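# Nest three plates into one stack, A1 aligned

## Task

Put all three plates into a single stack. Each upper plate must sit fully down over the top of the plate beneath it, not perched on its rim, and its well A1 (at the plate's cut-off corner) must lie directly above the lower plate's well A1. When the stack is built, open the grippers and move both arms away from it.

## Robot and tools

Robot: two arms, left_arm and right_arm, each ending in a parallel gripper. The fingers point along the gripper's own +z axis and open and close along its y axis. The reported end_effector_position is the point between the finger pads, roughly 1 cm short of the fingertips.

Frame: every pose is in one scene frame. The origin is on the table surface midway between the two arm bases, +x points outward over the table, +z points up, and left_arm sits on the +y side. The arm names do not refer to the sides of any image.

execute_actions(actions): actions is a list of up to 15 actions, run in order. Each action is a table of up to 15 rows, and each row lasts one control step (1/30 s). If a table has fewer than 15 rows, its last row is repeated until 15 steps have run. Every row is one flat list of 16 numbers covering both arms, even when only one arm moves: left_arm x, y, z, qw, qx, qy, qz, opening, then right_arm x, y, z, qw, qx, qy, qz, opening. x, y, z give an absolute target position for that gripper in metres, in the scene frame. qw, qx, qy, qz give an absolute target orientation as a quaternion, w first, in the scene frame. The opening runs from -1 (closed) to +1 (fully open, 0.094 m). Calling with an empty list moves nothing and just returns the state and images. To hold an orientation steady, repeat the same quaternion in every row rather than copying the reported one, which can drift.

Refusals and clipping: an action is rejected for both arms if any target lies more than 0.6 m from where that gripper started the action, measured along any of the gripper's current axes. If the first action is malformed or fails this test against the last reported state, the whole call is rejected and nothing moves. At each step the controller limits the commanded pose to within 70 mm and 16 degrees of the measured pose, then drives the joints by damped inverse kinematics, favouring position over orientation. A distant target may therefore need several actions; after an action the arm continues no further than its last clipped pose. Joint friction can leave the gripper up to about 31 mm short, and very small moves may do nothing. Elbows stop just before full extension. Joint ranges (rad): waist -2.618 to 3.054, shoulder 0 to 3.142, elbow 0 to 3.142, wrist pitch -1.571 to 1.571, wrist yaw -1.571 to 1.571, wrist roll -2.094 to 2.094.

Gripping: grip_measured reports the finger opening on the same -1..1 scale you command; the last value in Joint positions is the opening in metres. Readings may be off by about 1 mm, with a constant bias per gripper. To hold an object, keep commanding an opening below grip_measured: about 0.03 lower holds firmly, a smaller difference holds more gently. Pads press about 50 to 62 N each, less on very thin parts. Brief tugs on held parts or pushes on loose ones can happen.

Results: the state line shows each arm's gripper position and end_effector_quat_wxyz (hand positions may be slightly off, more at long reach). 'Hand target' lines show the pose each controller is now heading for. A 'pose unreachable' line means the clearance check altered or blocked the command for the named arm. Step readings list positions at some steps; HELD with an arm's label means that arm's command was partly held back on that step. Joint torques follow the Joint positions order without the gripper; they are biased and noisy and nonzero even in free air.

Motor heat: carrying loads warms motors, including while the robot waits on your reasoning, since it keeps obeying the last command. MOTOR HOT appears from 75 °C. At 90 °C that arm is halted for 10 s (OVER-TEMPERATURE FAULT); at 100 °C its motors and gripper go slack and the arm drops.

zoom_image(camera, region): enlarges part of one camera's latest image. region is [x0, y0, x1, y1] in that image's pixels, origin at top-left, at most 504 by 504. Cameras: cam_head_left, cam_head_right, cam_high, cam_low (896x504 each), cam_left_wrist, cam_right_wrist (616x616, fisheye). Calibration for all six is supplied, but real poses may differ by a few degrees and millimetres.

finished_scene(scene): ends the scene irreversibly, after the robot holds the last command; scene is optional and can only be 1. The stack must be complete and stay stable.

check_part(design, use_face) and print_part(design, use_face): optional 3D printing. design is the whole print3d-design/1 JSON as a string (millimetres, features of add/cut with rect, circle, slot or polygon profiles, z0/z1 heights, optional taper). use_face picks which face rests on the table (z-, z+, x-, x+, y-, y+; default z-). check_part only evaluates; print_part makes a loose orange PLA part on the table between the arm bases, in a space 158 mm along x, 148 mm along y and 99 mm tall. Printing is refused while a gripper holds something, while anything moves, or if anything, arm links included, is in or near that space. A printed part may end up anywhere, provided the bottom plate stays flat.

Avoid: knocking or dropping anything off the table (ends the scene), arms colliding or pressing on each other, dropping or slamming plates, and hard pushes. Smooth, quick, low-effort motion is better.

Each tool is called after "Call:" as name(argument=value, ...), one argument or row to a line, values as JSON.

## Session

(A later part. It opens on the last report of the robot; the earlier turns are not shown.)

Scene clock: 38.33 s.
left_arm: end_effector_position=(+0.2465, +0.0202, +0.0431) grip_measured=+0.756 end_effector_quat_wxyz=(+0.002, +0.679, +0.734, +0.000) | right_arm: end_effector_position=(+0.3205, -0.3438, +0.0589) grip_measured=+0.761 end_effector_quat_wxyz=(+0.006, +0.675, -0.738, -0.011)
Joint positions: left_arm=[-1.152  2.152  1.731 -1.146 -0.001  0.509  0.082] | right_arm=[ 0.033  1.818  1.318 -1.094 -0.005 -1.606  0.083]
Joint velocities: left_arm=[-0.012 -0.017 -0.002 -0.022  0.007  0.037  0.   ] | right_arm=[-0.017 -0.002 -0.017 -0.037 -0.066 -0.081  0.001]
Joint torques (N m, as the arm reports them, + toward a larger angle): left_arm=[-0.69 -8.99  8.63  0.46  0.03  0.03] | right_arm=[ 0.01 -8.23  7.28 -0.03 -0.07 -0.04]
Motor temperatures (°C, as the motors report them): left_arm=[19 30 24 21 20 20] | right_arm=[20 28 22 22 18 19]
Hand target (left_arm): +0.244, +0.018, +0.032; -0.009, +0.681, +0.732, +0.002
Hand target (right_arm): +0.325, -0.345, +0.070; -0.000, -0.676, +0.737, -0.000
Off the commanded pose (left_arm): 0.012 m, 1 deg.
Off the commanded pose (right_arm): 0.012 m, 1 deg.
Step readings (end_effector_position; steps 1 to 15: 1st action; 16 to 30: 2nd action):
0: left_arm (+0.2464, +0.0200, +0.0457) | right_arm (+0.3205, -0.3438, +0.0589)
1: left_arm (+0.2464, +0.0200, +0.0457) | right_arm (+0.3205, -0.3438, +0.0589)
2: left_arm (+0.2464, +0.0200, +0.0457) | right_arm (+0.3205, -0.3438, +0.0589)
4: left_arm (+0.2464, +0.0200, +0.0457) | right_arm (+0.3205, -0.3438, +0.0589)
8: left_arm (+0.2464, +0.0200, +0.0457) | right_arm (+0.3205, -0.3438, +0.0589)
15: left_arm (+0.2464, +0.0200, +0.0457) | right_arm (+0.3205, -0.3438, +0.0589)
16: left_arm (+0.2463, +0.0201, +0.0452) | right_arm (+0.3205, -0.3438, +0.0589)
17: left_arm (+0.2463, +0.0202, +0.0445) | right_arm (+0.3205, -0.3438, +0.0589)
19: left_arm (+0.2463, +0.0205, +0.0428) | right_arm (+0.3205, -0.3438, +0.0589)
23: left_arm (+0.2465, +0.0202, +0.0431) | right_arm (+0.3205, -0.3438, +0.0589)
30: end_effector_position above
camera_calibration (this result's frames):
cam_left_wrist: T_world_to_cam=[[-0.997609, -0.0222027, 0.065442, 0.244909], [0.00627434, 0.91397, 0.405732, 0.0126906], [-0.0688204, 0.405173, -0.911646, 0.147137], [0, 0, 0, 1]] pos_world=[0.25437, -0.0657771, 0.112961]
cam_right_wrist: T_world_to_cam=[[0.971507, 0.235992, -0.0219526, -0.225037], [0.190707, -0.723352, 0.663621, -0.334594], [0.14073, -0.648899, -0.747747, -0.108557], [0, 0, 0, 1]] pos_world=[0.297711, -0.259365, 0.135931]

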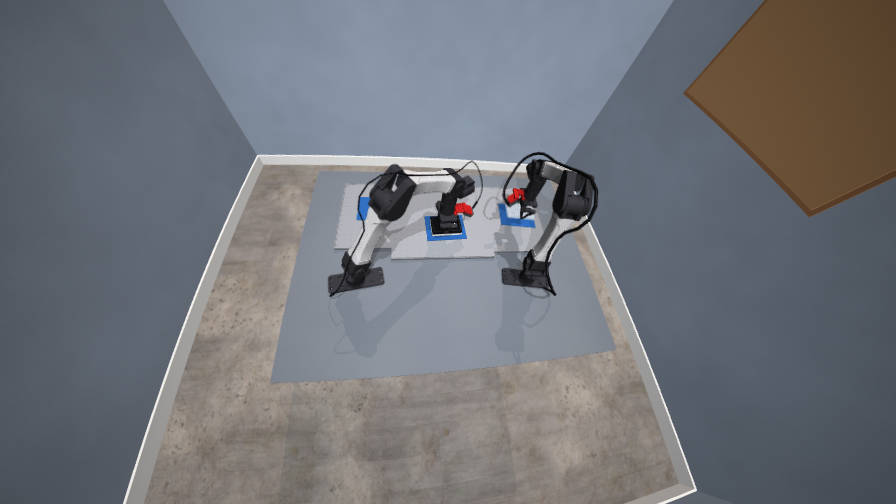

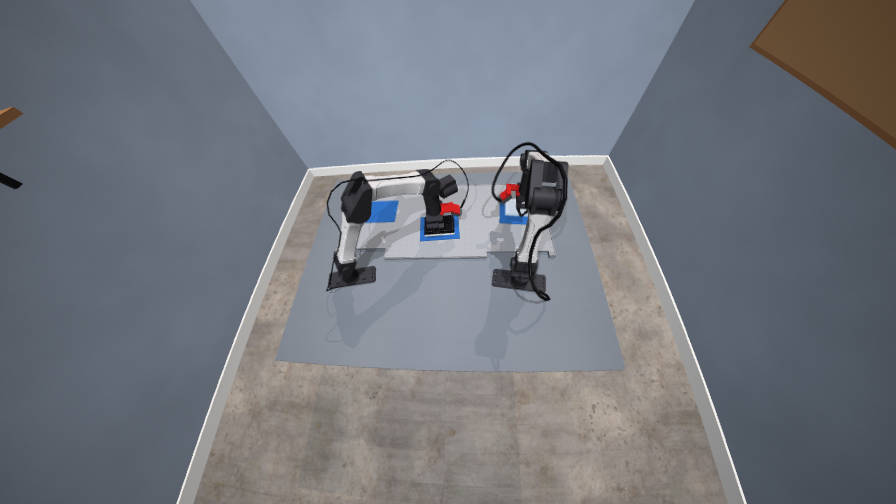

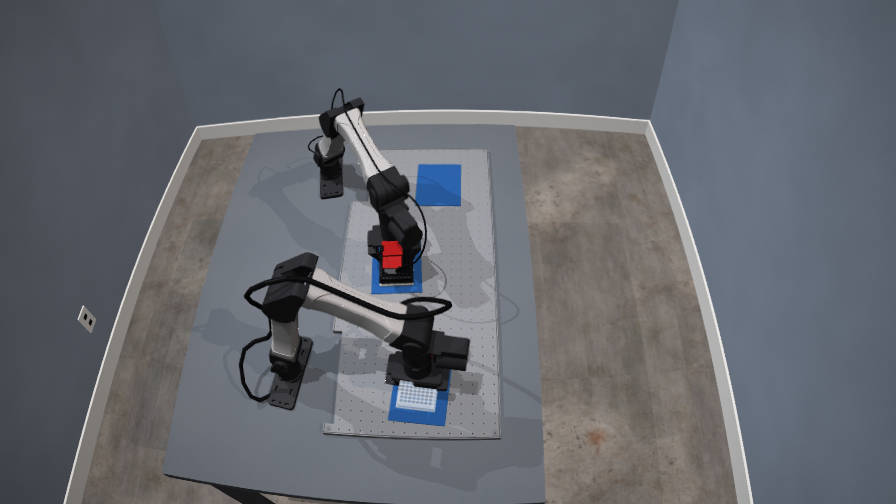

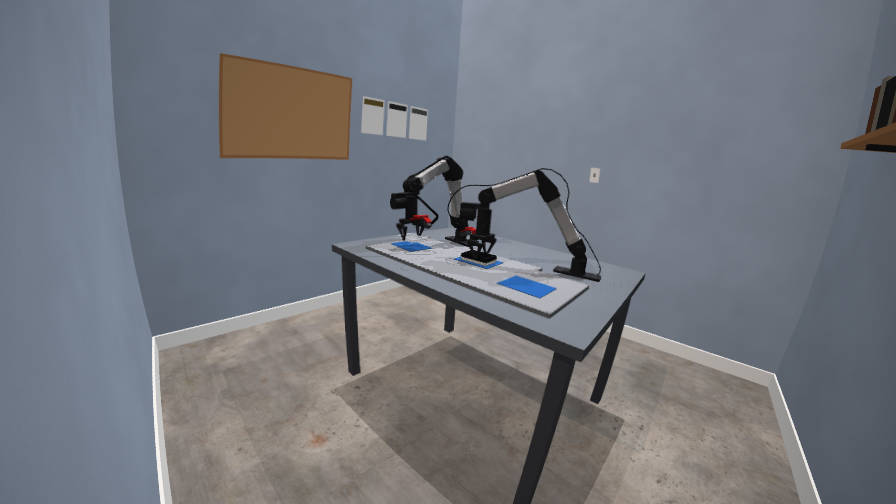

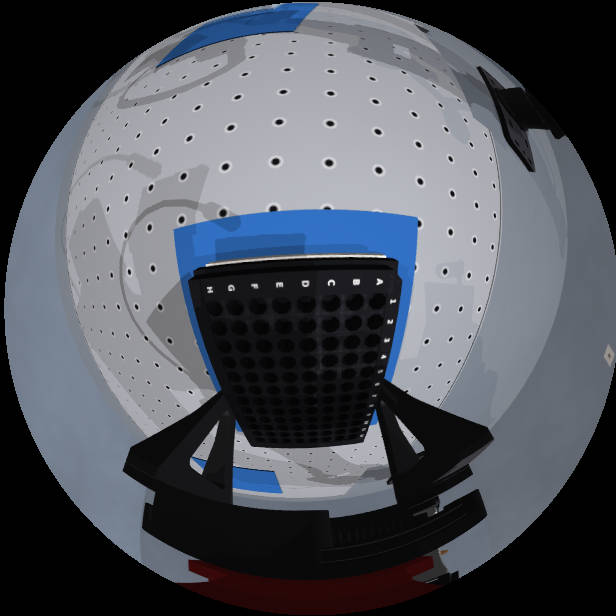

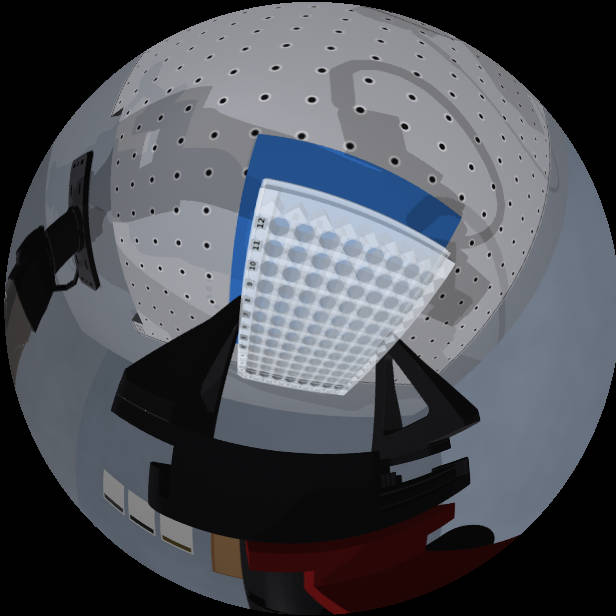

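Contact. Release and see.

Call:
execute_actions(
  actions=[
    [[0.2445,0.0175,0.036,-0.005,0.681,0.732,0.001,0.85,0.325,-0.345,0.07,0,-0.676,0.737,0,0.73]],
    [[0.2445,0.0175,0.036,-0.005,0.681,0.732,0.001,1,0.325,-0.345,0.07,0,-0.676,0.737,0,0.73]],
  ],
)

Call:
zoom_image(
  camera="cam_left_wrist",
  region=[160, 180, 440, 320],
)

Call:
zoom_image(
  camera="cam_low",
  region=[445, 235, 515, 280],
)

Scene clock: 39.97 s.
left_arm: end_effector_position=(+0.2465, +0.0202, +0.0431) grip_measured=+1.000 end_effector_quat_wxyz=(+0.002, +0.679, +0.734, +0.000) | right_arm: end_effector_position=(+0.3205, -0.3438, +0.0589) grip_measured=+0.761 end_effector_quat_wxyz=(+0.006, +0.675, -0.738, -0.011)
Joint positions: left_arm=[-1.152  2.152  1.731 -1.146 -0.001  0.509  0.094] | right_arm=[ 0.033  1.818  1.318 -1.094 -0.005 -1.606  0.083]
Joint velocities: left_arm=[-0.012  0.007 -0.007  0.022  0.022 -0.007  0.   ] | right_arm=[-0.012 -0.007 -0.007 -0.051 -0.007 -0.007  0.   ]
Joint torques (N m, as the arm reports them, + toward a larger angle): left_arm=[-0.89 -9.58  8.6   0.36  0.07  0.05] | right_arm=[ 0.01 -8.11  7.28 -0.04 -0.07 -0.04]
Motor temperatures (°C, as the motors report them): left_arm=[19 31 25 21 20 20] | right_arm=[20 28 22 22 18 19]
Hand target (left_arm): +0.244, +0.018, +0.036; -0.005, +0.681, +0.732, +0.001
Hand target (right_arm): +0.325, -0.345, +0.070; -0.000, -0.676, +0.737, -0.000
Off the commanded pose (left_arm): 0.008 m, 1 deg.
Off the commanded pose (right_arm): 0.012 m, 1 deg.
Step readings (end_effector_position; steps 1 to 15: 1st action; 16 to 30: 2nd action):
0: left_arm (+0.2465, +0.0202, +0.0431) | right_arm (+0.3205, -0.3438, +0.0589)
1: left_arm (+0.2465, +0.0202, +0.0431) | right_arm (+0.3205, -0.3438, +0.0589)
2: left_arm (+0.2465, +0.0202, +0.0431) | right_arm (+0.3205, -0.3438, +0.0589)
4: left_arm (+0.2465, +0.0202, +0.0431) | right_arm (+0.3205, -0.3438, +0.0589)
8: left_arm (+0.2465, +0.0202, +0.0431) | right_arm (+0.3205, -0.3438, +0.0589)
15: left_arm (+0.2465, +0.0202, +0.0431) | right_arm (+0.3205, -0.3438, +0.0589)
16: left_arm (+0.2465, +0.0202, +0.0431) | right_arm (+0.3205, -0.3438, +0.0589)
17: left_arm (+0.2465, +0.0202, +0.0431) | right_arm (+0.3205, -0.3438, +0.0589)
19: left_arm (+0.2465, +0.0202, +0.0431) | right_arm (+0.3205, -0.3438, +0.0589)
23: left_arm (+0.2465, +0.0202, +0.0431) | right_arm (+0.3205, -0.3438, +0.0589)
30: end_effector_position above
camera_calibration (this result's frames):
cam_left_wrist: T_world_to_cam=[[-0.997609, -0.0222027, 0.065442, 0.244909], [0.00627434, 0.91397, 0.405732, 0.0126906], [-0.0688204, 0.405173, -0.911646, 0.147137], [0, 0, 0, 1]] pos_world=[0.25437, -0.0657771, 0.112961]
cam_right_wrist: T_world_to_cam=[[0.971507, 0.235992, -0.0219526, -0.225037], [0.190707, -0.723352, 0.663621, -0.334594], [0.14073, -0.648899, -0.747747, -0.108557], [0, 0, 0, 1]] pos_world=[0.297711, -0.259365, 0.135931]

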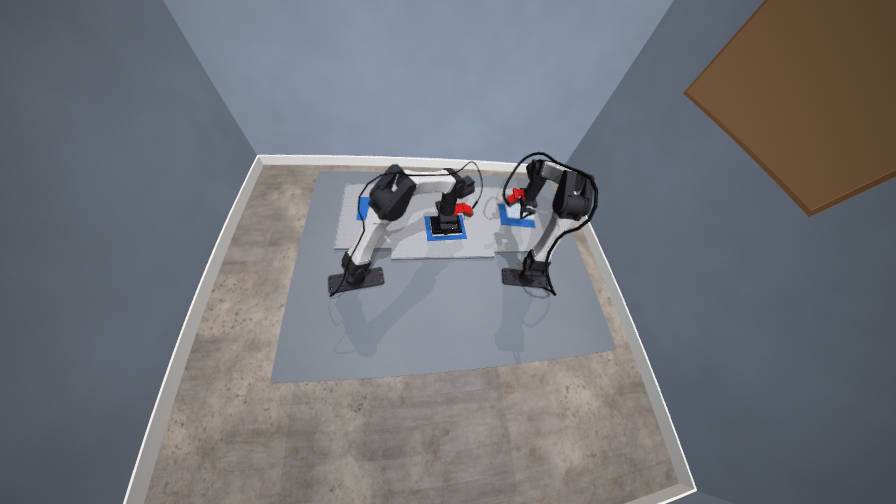

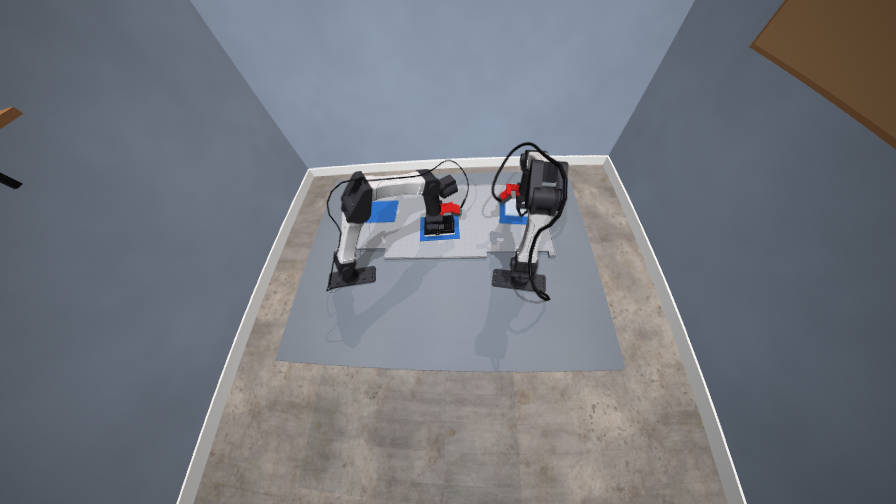

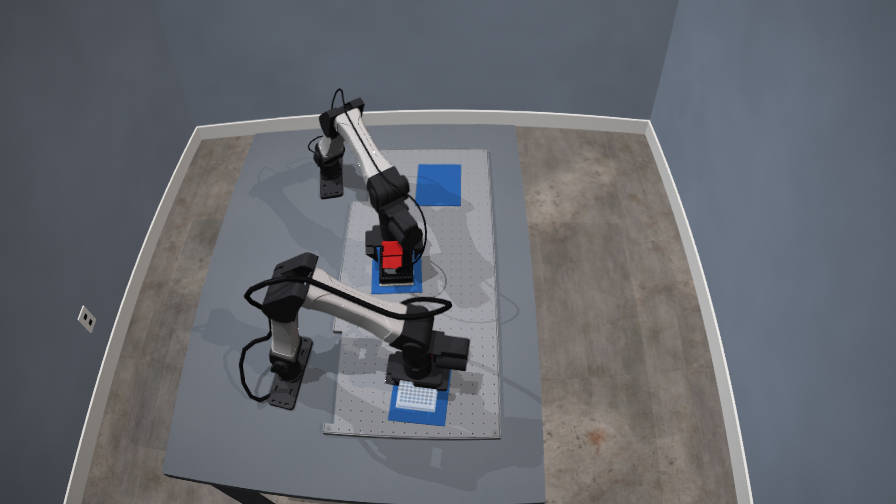

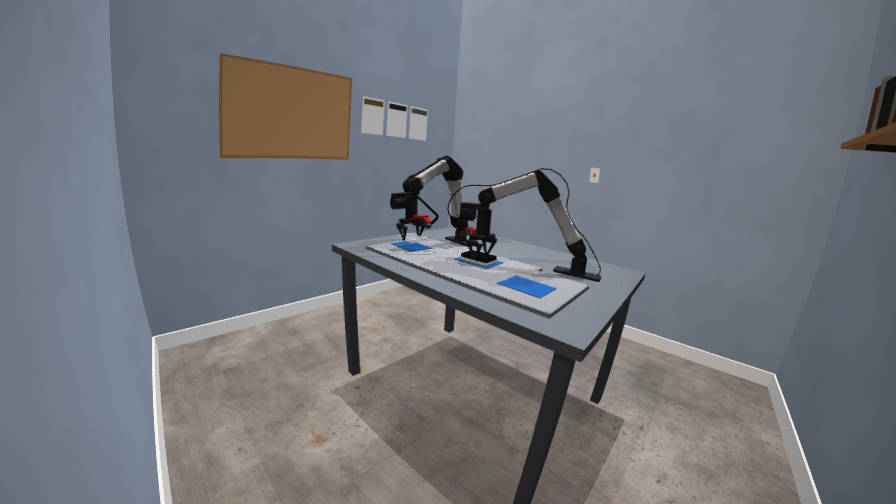

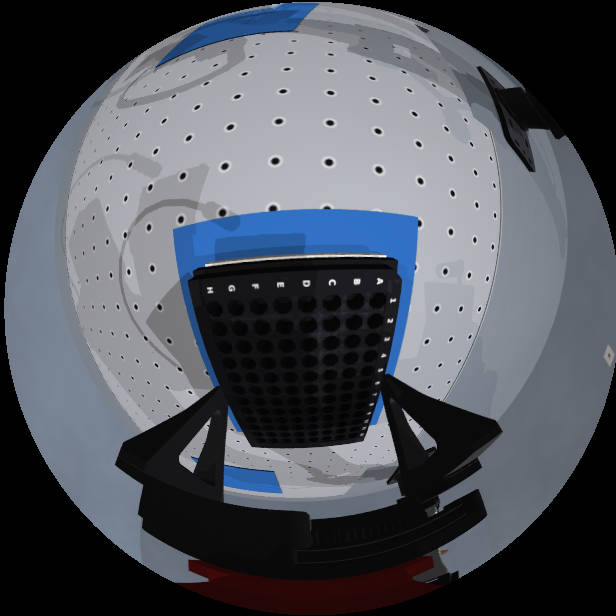

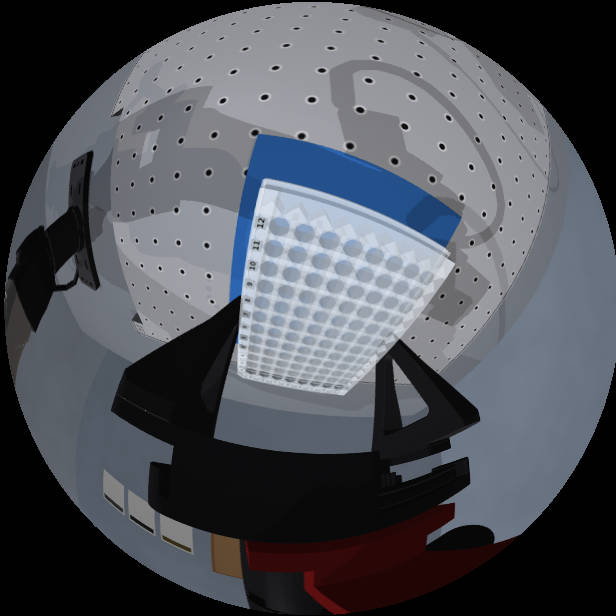

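Region (160, 180, 440, 320) of cam_left_wrist's 616x616 image, scaled by 1.800, with more detail than that image has.

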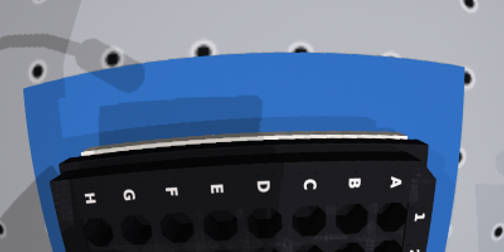

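Region (445, 235, 515, 280) of cam_low's 896x504 image, scaled by 7.200, with more detail than that image has; it fills the top 324 rows of this view, and the rest is white.

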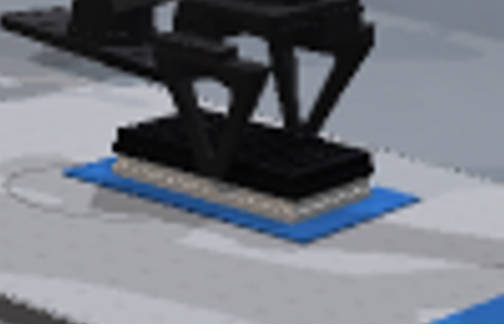

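Call:
execute_actions(
  actions=[
    [[0.246,0.02,0.06,0,0.681,0.732,0,1,0.325,-0.345,0.09,0,-0.676,0.737,0,0.73]],
    [[0.246,0.02,0.085,0,0.681,0.732,0,1,0.31,-0.30,0.095,0,-0.69,0.724,0,0.73]],
    [[0.25,0.09,0.09,0,0.7,0.714,0,1,0.30,-0.25,0.09,0,-0.70,0.714,0,0.73]],
    [[0.25,0.17,0.09,0,0.707,0.707,0,1,0.29,-0.20,0.09,0,-0.715,0.699,0,0.73]],
    [[0.25,0.25,0.07,0,0.707,0.707,0,1,0.28,-0.15,0.09,0,-0.725,0.689,0,0.73]],
    [[0.25,0.31,0.05,0,0.707,0.707,0,1,0.27,-0.10,0.09,0,-0.734,0.679,0,0.73]],
  ],
)

Call:
zoom_image(
  camera="cam_low",
  region=[445, 235, 515, 280],
)

Call:
zoom_image(
  camera="cam_left_wrist",
  region=[200, 0, 420, 130],
)

Scene clock: 43.90 s.
left_arm: end_effector_position=(+0.2473, +0.3098, +0.0479) grip_measured=+1.000 end_effector_quat_wxyz=(-0.017, +0.702, +0.712, -0.003) | right_arm: end_effector_position=(+0.2645, -0.1009, +0.0858) grip_measured=+0.761 end_effector_quat_wxyz=(+0.002, +0.741, -0.671, -0.001)
Joint positions: left_arm=[-0.411  1.52   0.942 -1.025 -0.011  1.314  0.094] | right_arm=[ 0.813  1.821  1.431 -1.186 -0.002 -1.014  0.083]
Joint velocities: left_arm=[-0.002 -0.012  0.002  0.081  0.022  0.037  0.   ] | right_arm=[ 0.007 -0.022 -0.002  0.081 -0.095  0.051 -0.   ]
Joint torques (N m, as the arm reports them, + toward a larger angle): left_arm=[ 0.65 -7.07  6.14  0.46  0.17  0.06] | right_arm=[-0.58 -6.71  7.66  0.13 -0.1   0.07]
Motor temperatures (°C, as the motors report them): left_arm=[19 31 25 21 20 20] | right_arm=[20 29 23 22 18 19]
Hand target (left_arm): +0.250, +0.309, +0.050; -0.001, +0.707, +0.707, -0.000
Hand target (right_arm): +0.270, -0.100, +0.090; -0.001, +0.734, -0.679, -0.000
Off the commanded pose (left_arm): 0.003 m, 2 deg.
Off the commanded pose (right_arm): 0.007 m, 1 deg.
Step readings (end_effector_position; steps 1 to 15: 1st action; 16 to 30: 2nd action; 31 to 45: 3rd action; 46 to 60: 4th action; 61 to 75: 5th action; 76 to 90: 6th action):
0: left_arm (+0.2465, +0.0202, +0.0431) | right_arm (+0.3205, -0.3438, +0.0589)
1: left_arm (+0.2465, +0.0202, +0.0448) | right_arm (+0.3202, -0.3438, +0.0608)
2: left_arm (+0.2465, +0.0203, +0.0468) | right_arm (+0.3201, -0.3438, +0.0636)
4: left_arm (+0.2480, +0.0179, +0.0518) | right_arm (+0.3236, -0.3442, +0.0714)
8: left_arm (+0.2485, +0.0172, +0.0543) | right_arm (+0.3258, -0.3445, +0.0780)
15: left_arm (+0.2470, +0.0194, +0.0543) | right_arm (+0.3219, -0.3440, +0.0780)
16: left_arm (+0.2469, +0.0196, +0.0573) | right_arm (+0.3215, -0.3411, +0.0787)
17: left_arm (+0.2469, +0.0196, +0.0610) | right_arm (+0.3197, -0.3336, +0.0801)
19: left_arm (+0.2493, +0.0160, +0.0714) | right_arm (+0.3174, -0.3128, +0.0859)
23: left_arm (+0.2508, +0.0138, +0.0813) | right_arm (+0.3170, -0.2979, +0.0925)
30: left_arm (+0.2481, +0.0179, +0.0813) | right_arm (+0.3167, -0.2980, +0.0925)
31: left_arm (+0.2484, +0.0218, +0.0796) | right_arm (+0.3159, -0.2946, +0.0918)
32: left_arm (+0.2448, +0.0360, +0.0773) | right_arm (+0.3133, -0.2859, +0.0906)
34: left_arm (+0.2412, +0.0700, +0.0776) | right_arm (+0.3073, -0.2627, +0.0881)
38: left_arm (+0.2493, +0.0936, +0.0889) | right_arm (+0.3039, -0.2471, +0.0874)
45: left_arm (+0.2512, +0.0914, +0.0912) | right_arm (+0.3039, -0.2473, +0.0874)
46: left_arm (+0.2516, +0.0950, +0.0886) | right_arm (+0.3032, -0.2439, +0.0874)
47: left_arm (+0.2483, +0.1091, +0.0846) | right_arm (+0.3013, -0.2351, +0.0874)
49: left_arm (+0.2428, +0.1465, +0.0811) | right_arm (+0.2950, -0.2119, +0.0874)
53: left_arm (+0.2479, +0.1731, +0.0885) | right_arm (+0.2899, -0.1971, +0.0874)
60: left_arm (+0.2506, +0.1709, +0.0908) | right_arm (+0.2901, -0.1974, +0.0874)
61: left_arm (+0.2519, +0.1744, +0.0873) | right_arm (+0.2889, -0.1943, +0.0874)
62: left_arm (+0.2504, +0.1880, +0.0814) | right_arm (+0.2856, -0.1861, +0.0874)
64: left_arm (+0.2433, +0.2266, +0.0710) | right_arm (+0.2762, -0.1648, +0.0868)
68: left_arm (+0.2427, +0.2536, +0.0670) | right_arm (+0.2726, -0.1507, +0.0860)
75: left_arm (+0.2480, +0.2508, +0.0685) | right_arm (+0.2733, -0.1508, +0.0861)
76: left_arm (+0.2495, +0.2544, +0.0658) | right_arm (+0.2724, -0.1478, +0.0867)
77: left_arm (+0.2496, +0.2671, +0.0612) | right_arm (+0.2716, -0.1388, +0.0874)
79: left_arm (+0.2437, +0.2967, +0.0528) | right_arm (+0.2674, -0.1154, +0.0878)
83: left_arm (+0.2424, +0.3111, +0.0481) | right_arm (+0.2634, -0.1007, +0.0856)
90: end_effector_position above
camera_calibration (this result's frames):
cam_left_wrist: T_world_to_cam=[[-0.994385, 0.0401683, 0.0979053, 0.230154], [0.0781155, 0.902752, 0.42301, -0.269096], [-0.0713926, 0.428282, -0.90082, 0.0271745], [0, 0, 0, 1]] pos_world=[0.251822, 0.222044, 0.115776]
cam_right_wrist: T_world_to_cam=[[0.910493, 0.413466, -0.00696987, -0.194539], [0.310155, -0.671651, 0.672821, -0.193201], [0.273507, -0.614761, -0.739772, 0.0447891], [0, 0, 0, 1]] pos_world=[0.224799, -0.0217937, 0.161767]

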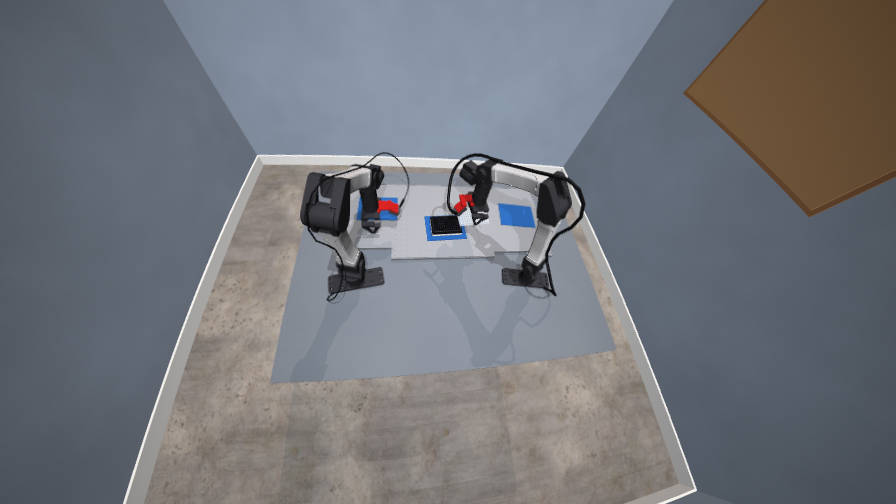

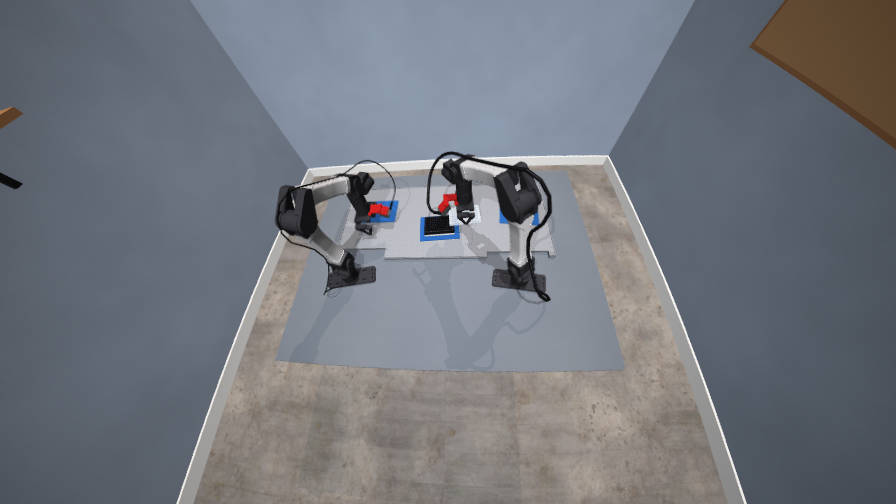

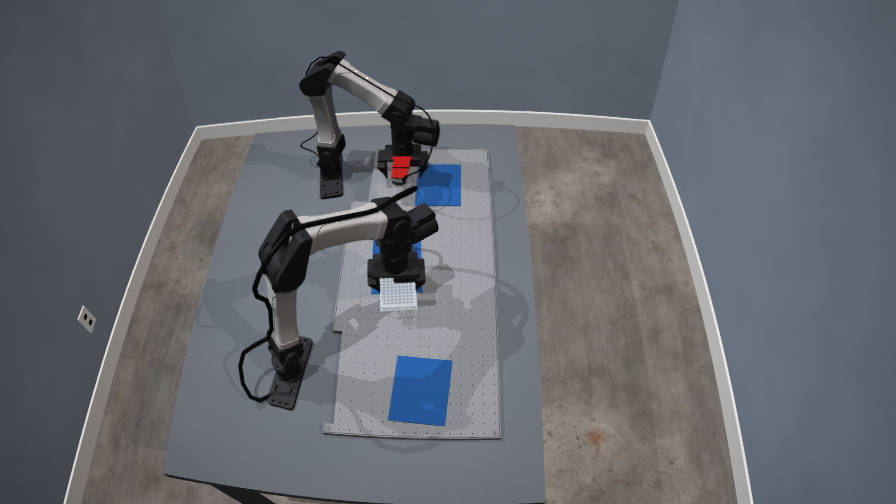

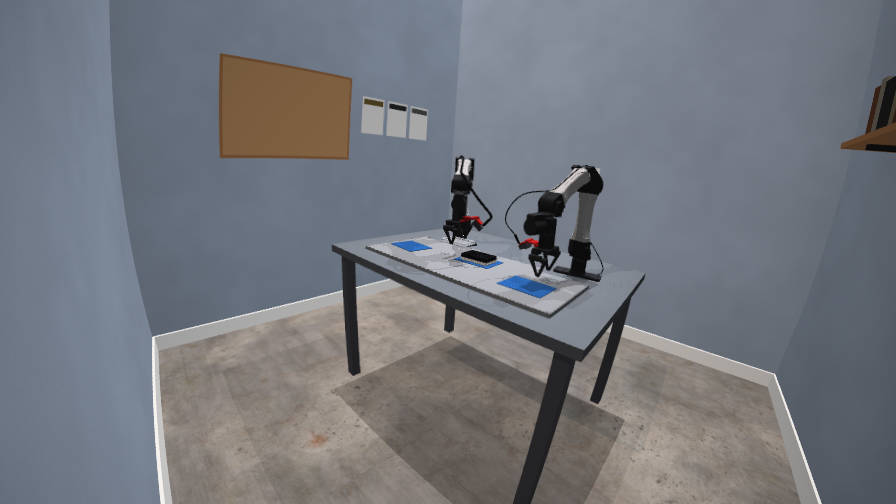

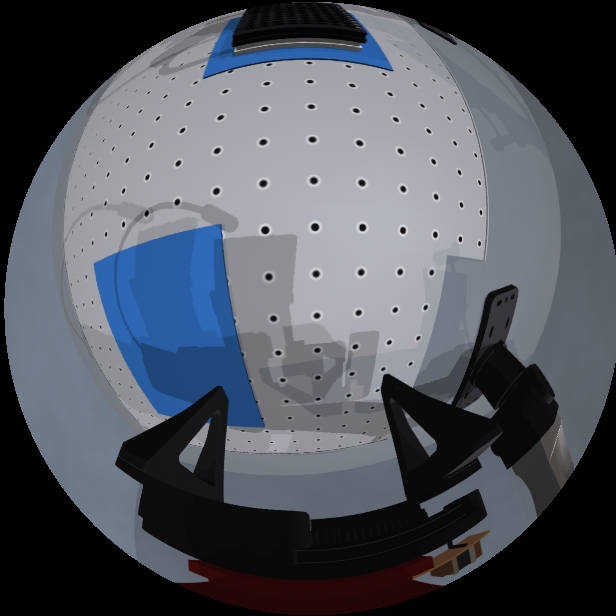

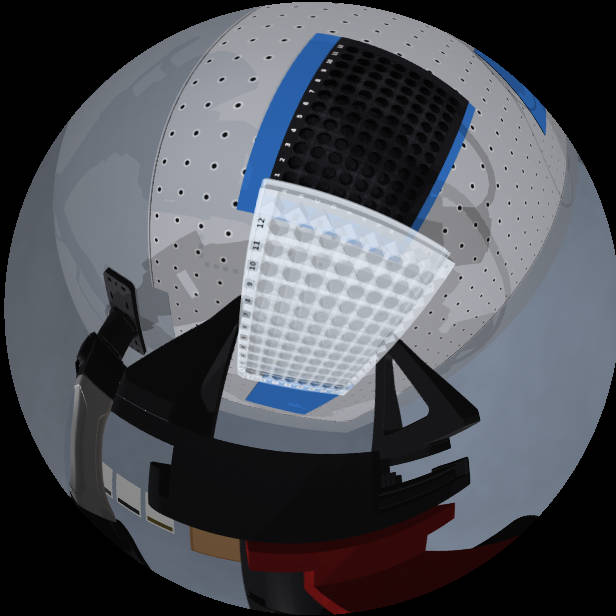

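Region (445, 235, 515, 280) of cam_low's 896x504 image, scaled by 7.200, with more detail than that image has; it fills the top 324 rows of this view, and the rest is white.

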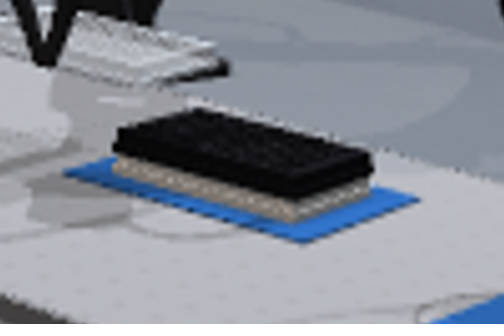

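Region (200, 0, 420, 130) of cam_left_wrist's 616x616 image, scaled by 2.291, with more detail than that image has; it fills the top 298 rows of this view, and the rest is white.

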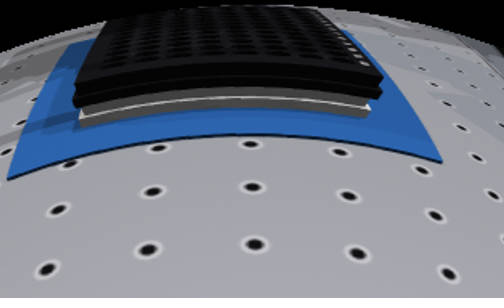

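Call:
execute_actions(
  actions=[
    [[0.25,0.31,0.05,0,0.707,0.707,0,1,0.262,-0.05,0.085,0,-0.731,0.682,0,0.73]],
    [[0.25,0.31,0.05,0,0.707,0.707,0,1,0.256,-0.005,0.078,0,-0.731,0.682,0,0.73]],
    [[0.25,0.31,0.05,0,0.707,0.707,0,1,0.256,0.0,0.068,0,-0.731,0.682,0,0.73]],
  ],
)

Call:
zoom_image(
  camera="cam_right_wrist",
  region=[210, 110, 490, 330],
)

Scene clock: 46.83 s.
left_arm: end_effector_position=(+0.2487, +0.3095, +0.0478) grip_measured=+1.000 end_effector_quat_wxyz=(-0.014, +0.708, +0.706, -0.002) | right_arm: end_effector_position=(+0.2513, -0.0071, +0.0655) grip_measured=+0.761 end_effector_quat_wxyz=(+0.013, +0.734, -0.679, +0.001)
Joint positions: left_arm=[-0.411  1.52   0.942 -1.02  -0.011  1.33   0.094] | right_arm=[ 1.028  2.067  1.69  -1.219  0.001 -0.777  0.083]
Joint velocities: left_arm=[-0.007 -0.002 -0.012  0.007 -0.022  0.051  0.   ] | right_arm=[-0.007  0.002 -0.012  0.022  0.051 -0.007 -0.001]
Joint torques (N m, as the arm reports them, + toward a larger angle): left_arm=[ 0.92 -6.83  6.11  0.4   0.19  0.1 ] | right_arm=[ 0.12 -8.71  7.1   0.41 -0.14  0.05]
Motor temperatures (°C, as the motors report them): left_arm=[19 31 25 21 20 20] | right_arm=[20 29 23 22 18 19]
Hand target (left_arm): +0.250, +0.310, +0.050; -0.000, +0.707, +0.707, +0.000
Hand target (right_arm): +0.256, -0.000, +0.068; -0.000, +0.731, -0.682, -0.000
Off the commanded pose (left_arm): 0.003 m, 2 deg.
Off the commanded pose (right_arm): 0.009 m, 2 deg.
Step readings (end_effector_position; steps 1 to 15: 1st action; 16 to 30: 2nd action; 31 to 45: 3rd action):
0: left_arm (+0.2485, +0.3095, +0.0479) | right_arm (+0.2645, -0.1009, +0.0858)
1: left_arm (+0.2486, +0.3095, +0.0478) | right_arm (+0.2635, -0.0981, +0.0861)
2: left_arm (+0.2486, +0.3095, +0.0478) | right_arm (+0.2634, -0.0892, +0.0867)
4: left_arm (+0.2487, +0.3095, +0.0478) | right_arm (+0.2605, -0.0667, +0.0850)
8: left_arm (+0.2487, +0.3095, +0.0478) | right_arm (+0.2553, -0.0516, +0.0794)
15: left_arm (+0.2487, +0.3095, +0.0478) | right_arm (+0.2568, -0.0514, +0.0799)
16: left_arm (+0.2487, +0.3095, +0.0478) | right_arm (+0.2561, -0.0489, +0.0803)
17: left_arm (+0.2487, +0.3095, +0.0478) | right_arm (+0.2572, -0.0408, +0.0809)
19: left_arm (+0.2487, +0.3095, +0.0478) | right_arm (+0.2564, -0.0205, +0.0787)
23: left_arm (+0.2487, +0.3095, +0.0478) | right_arm (+0.2510, -0.0067, +0.0719)
30: left_arm (+0.2487, +0.3095, +0.0478) | right_arm (+0.2518, -0.0065, +0.0722)
31: left_arm (+0.2487, +0.3095, +0.0478) | right_arm (+0.2518, -0.0065, +0.0718)
32: left_arm (+0.2487, +0.3095, +0.0478) | right_arm (+0.2517, -0.0066, +0.0711)
34: left_arm (+0.2487, +0.3095, +0.0478) | right_arm (+0.2516, -0.0068, +0.0687)
38: left_arm (+0.2487, +0.3095, +0.0478) | right_arm (+0.2513, -0.0071, +0.0655)
45: end_effector_position above
camera_calibration (this result's frames):
cam_left_wrist: T_world_to_cam=[[-0.994114, 0.0562613, 0.092584, 0.226736], [0.0903437, 0.902159, 0.421837, -0.271681], [-0.0597924, 0.427719, -0.901932, 0.0247227], [0, 0, 0, 1]] pos_world=[0.251424, 0.221769, 0.115911]
cam_right_wrist: T_world_to_cam=[[0.919231, 0.392982, -0.0240782, -0.222677], [0.3024, -0.665539, 0.682357, -0.111099], [0.252129, -0.634525, -0.730622, 0.0955803], [0, 0, 0, 1]] pos_world=[0.21419, 0.0742156, 0.140281]

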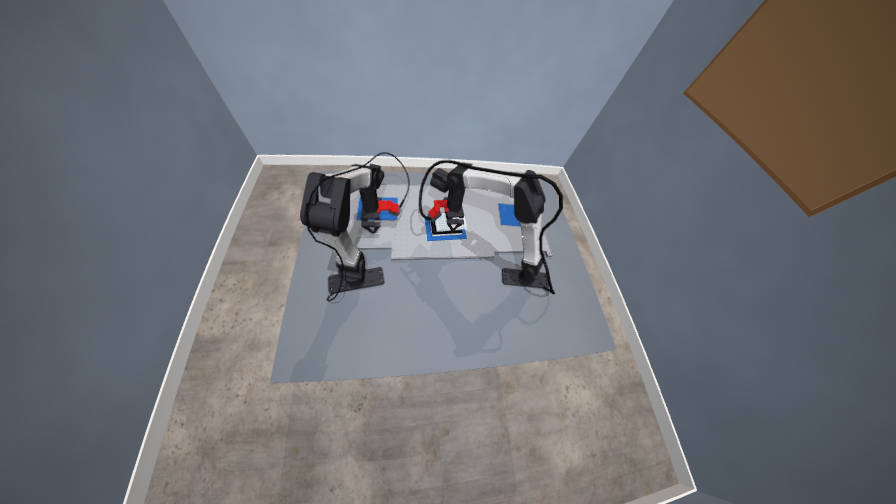

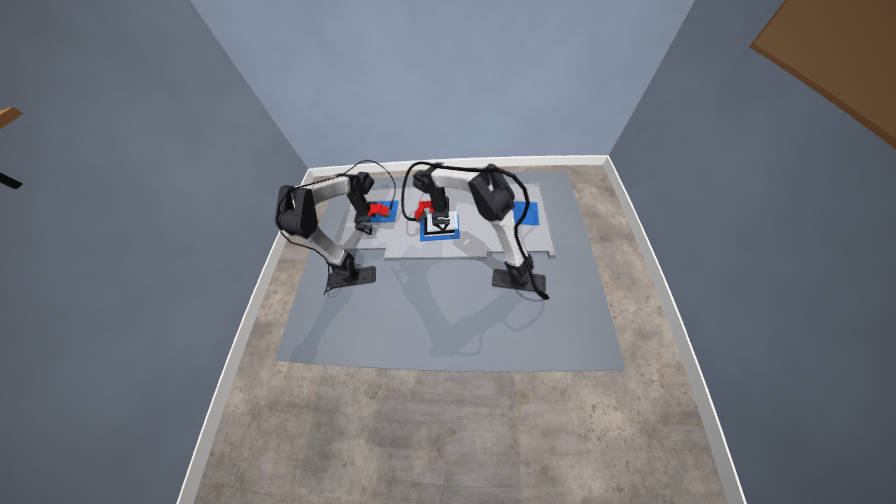

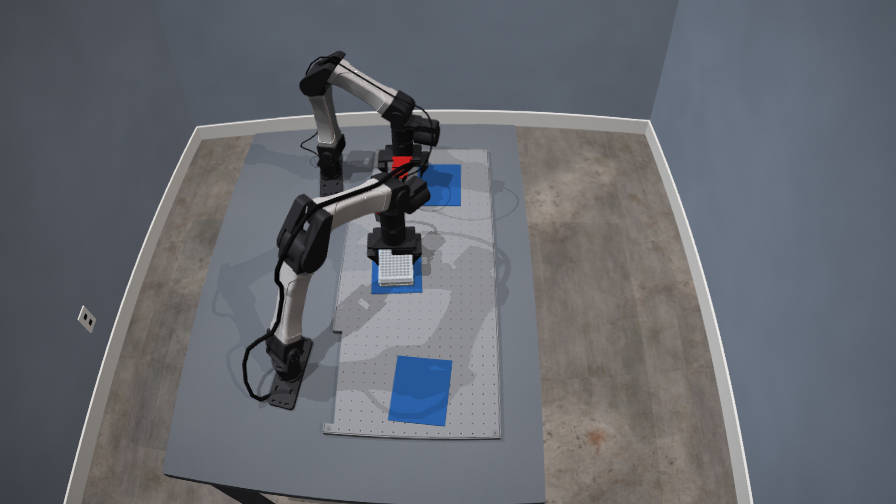

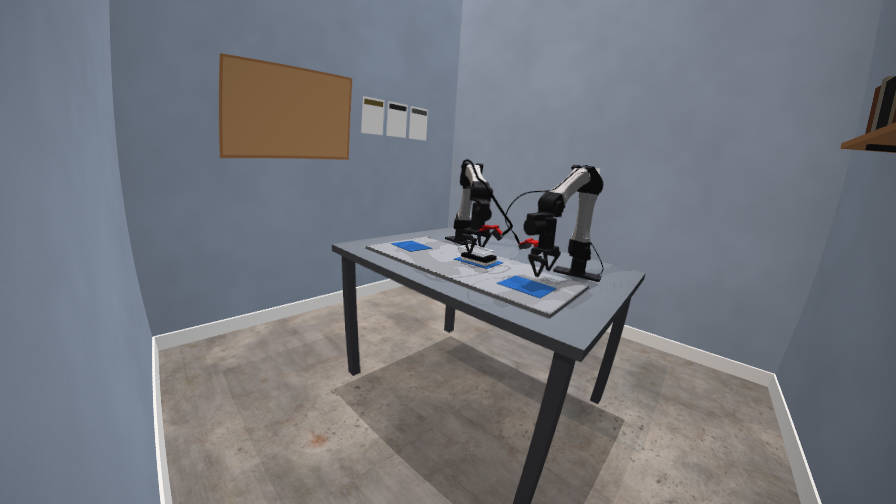

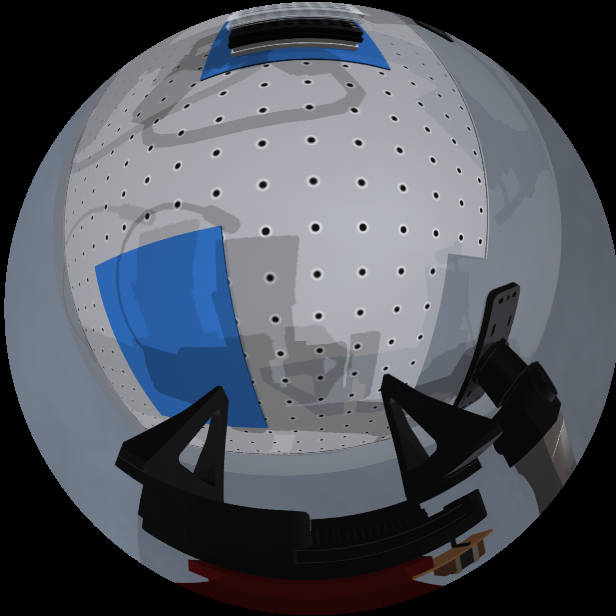

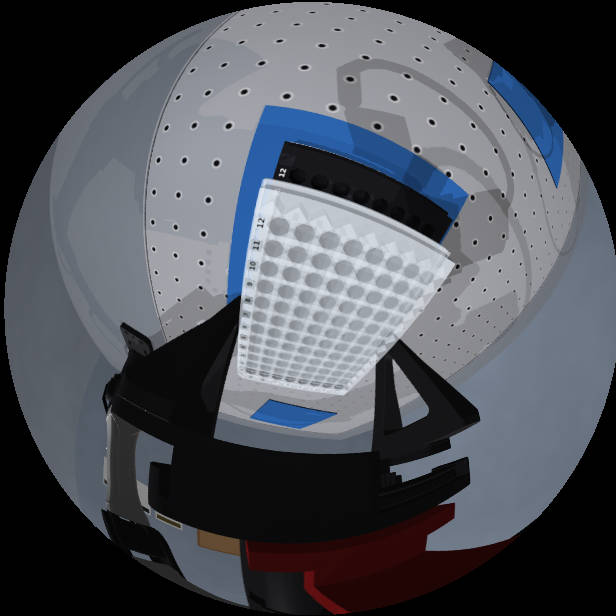

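Region (210, 110, 490, 330) of cam_right_wrist's 616x616 image, scaled by 1.800, with more detail than that image has; it fills the top 396 rows of this view, and the rest is white.

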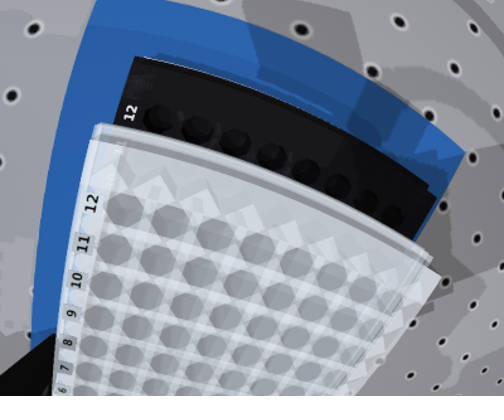

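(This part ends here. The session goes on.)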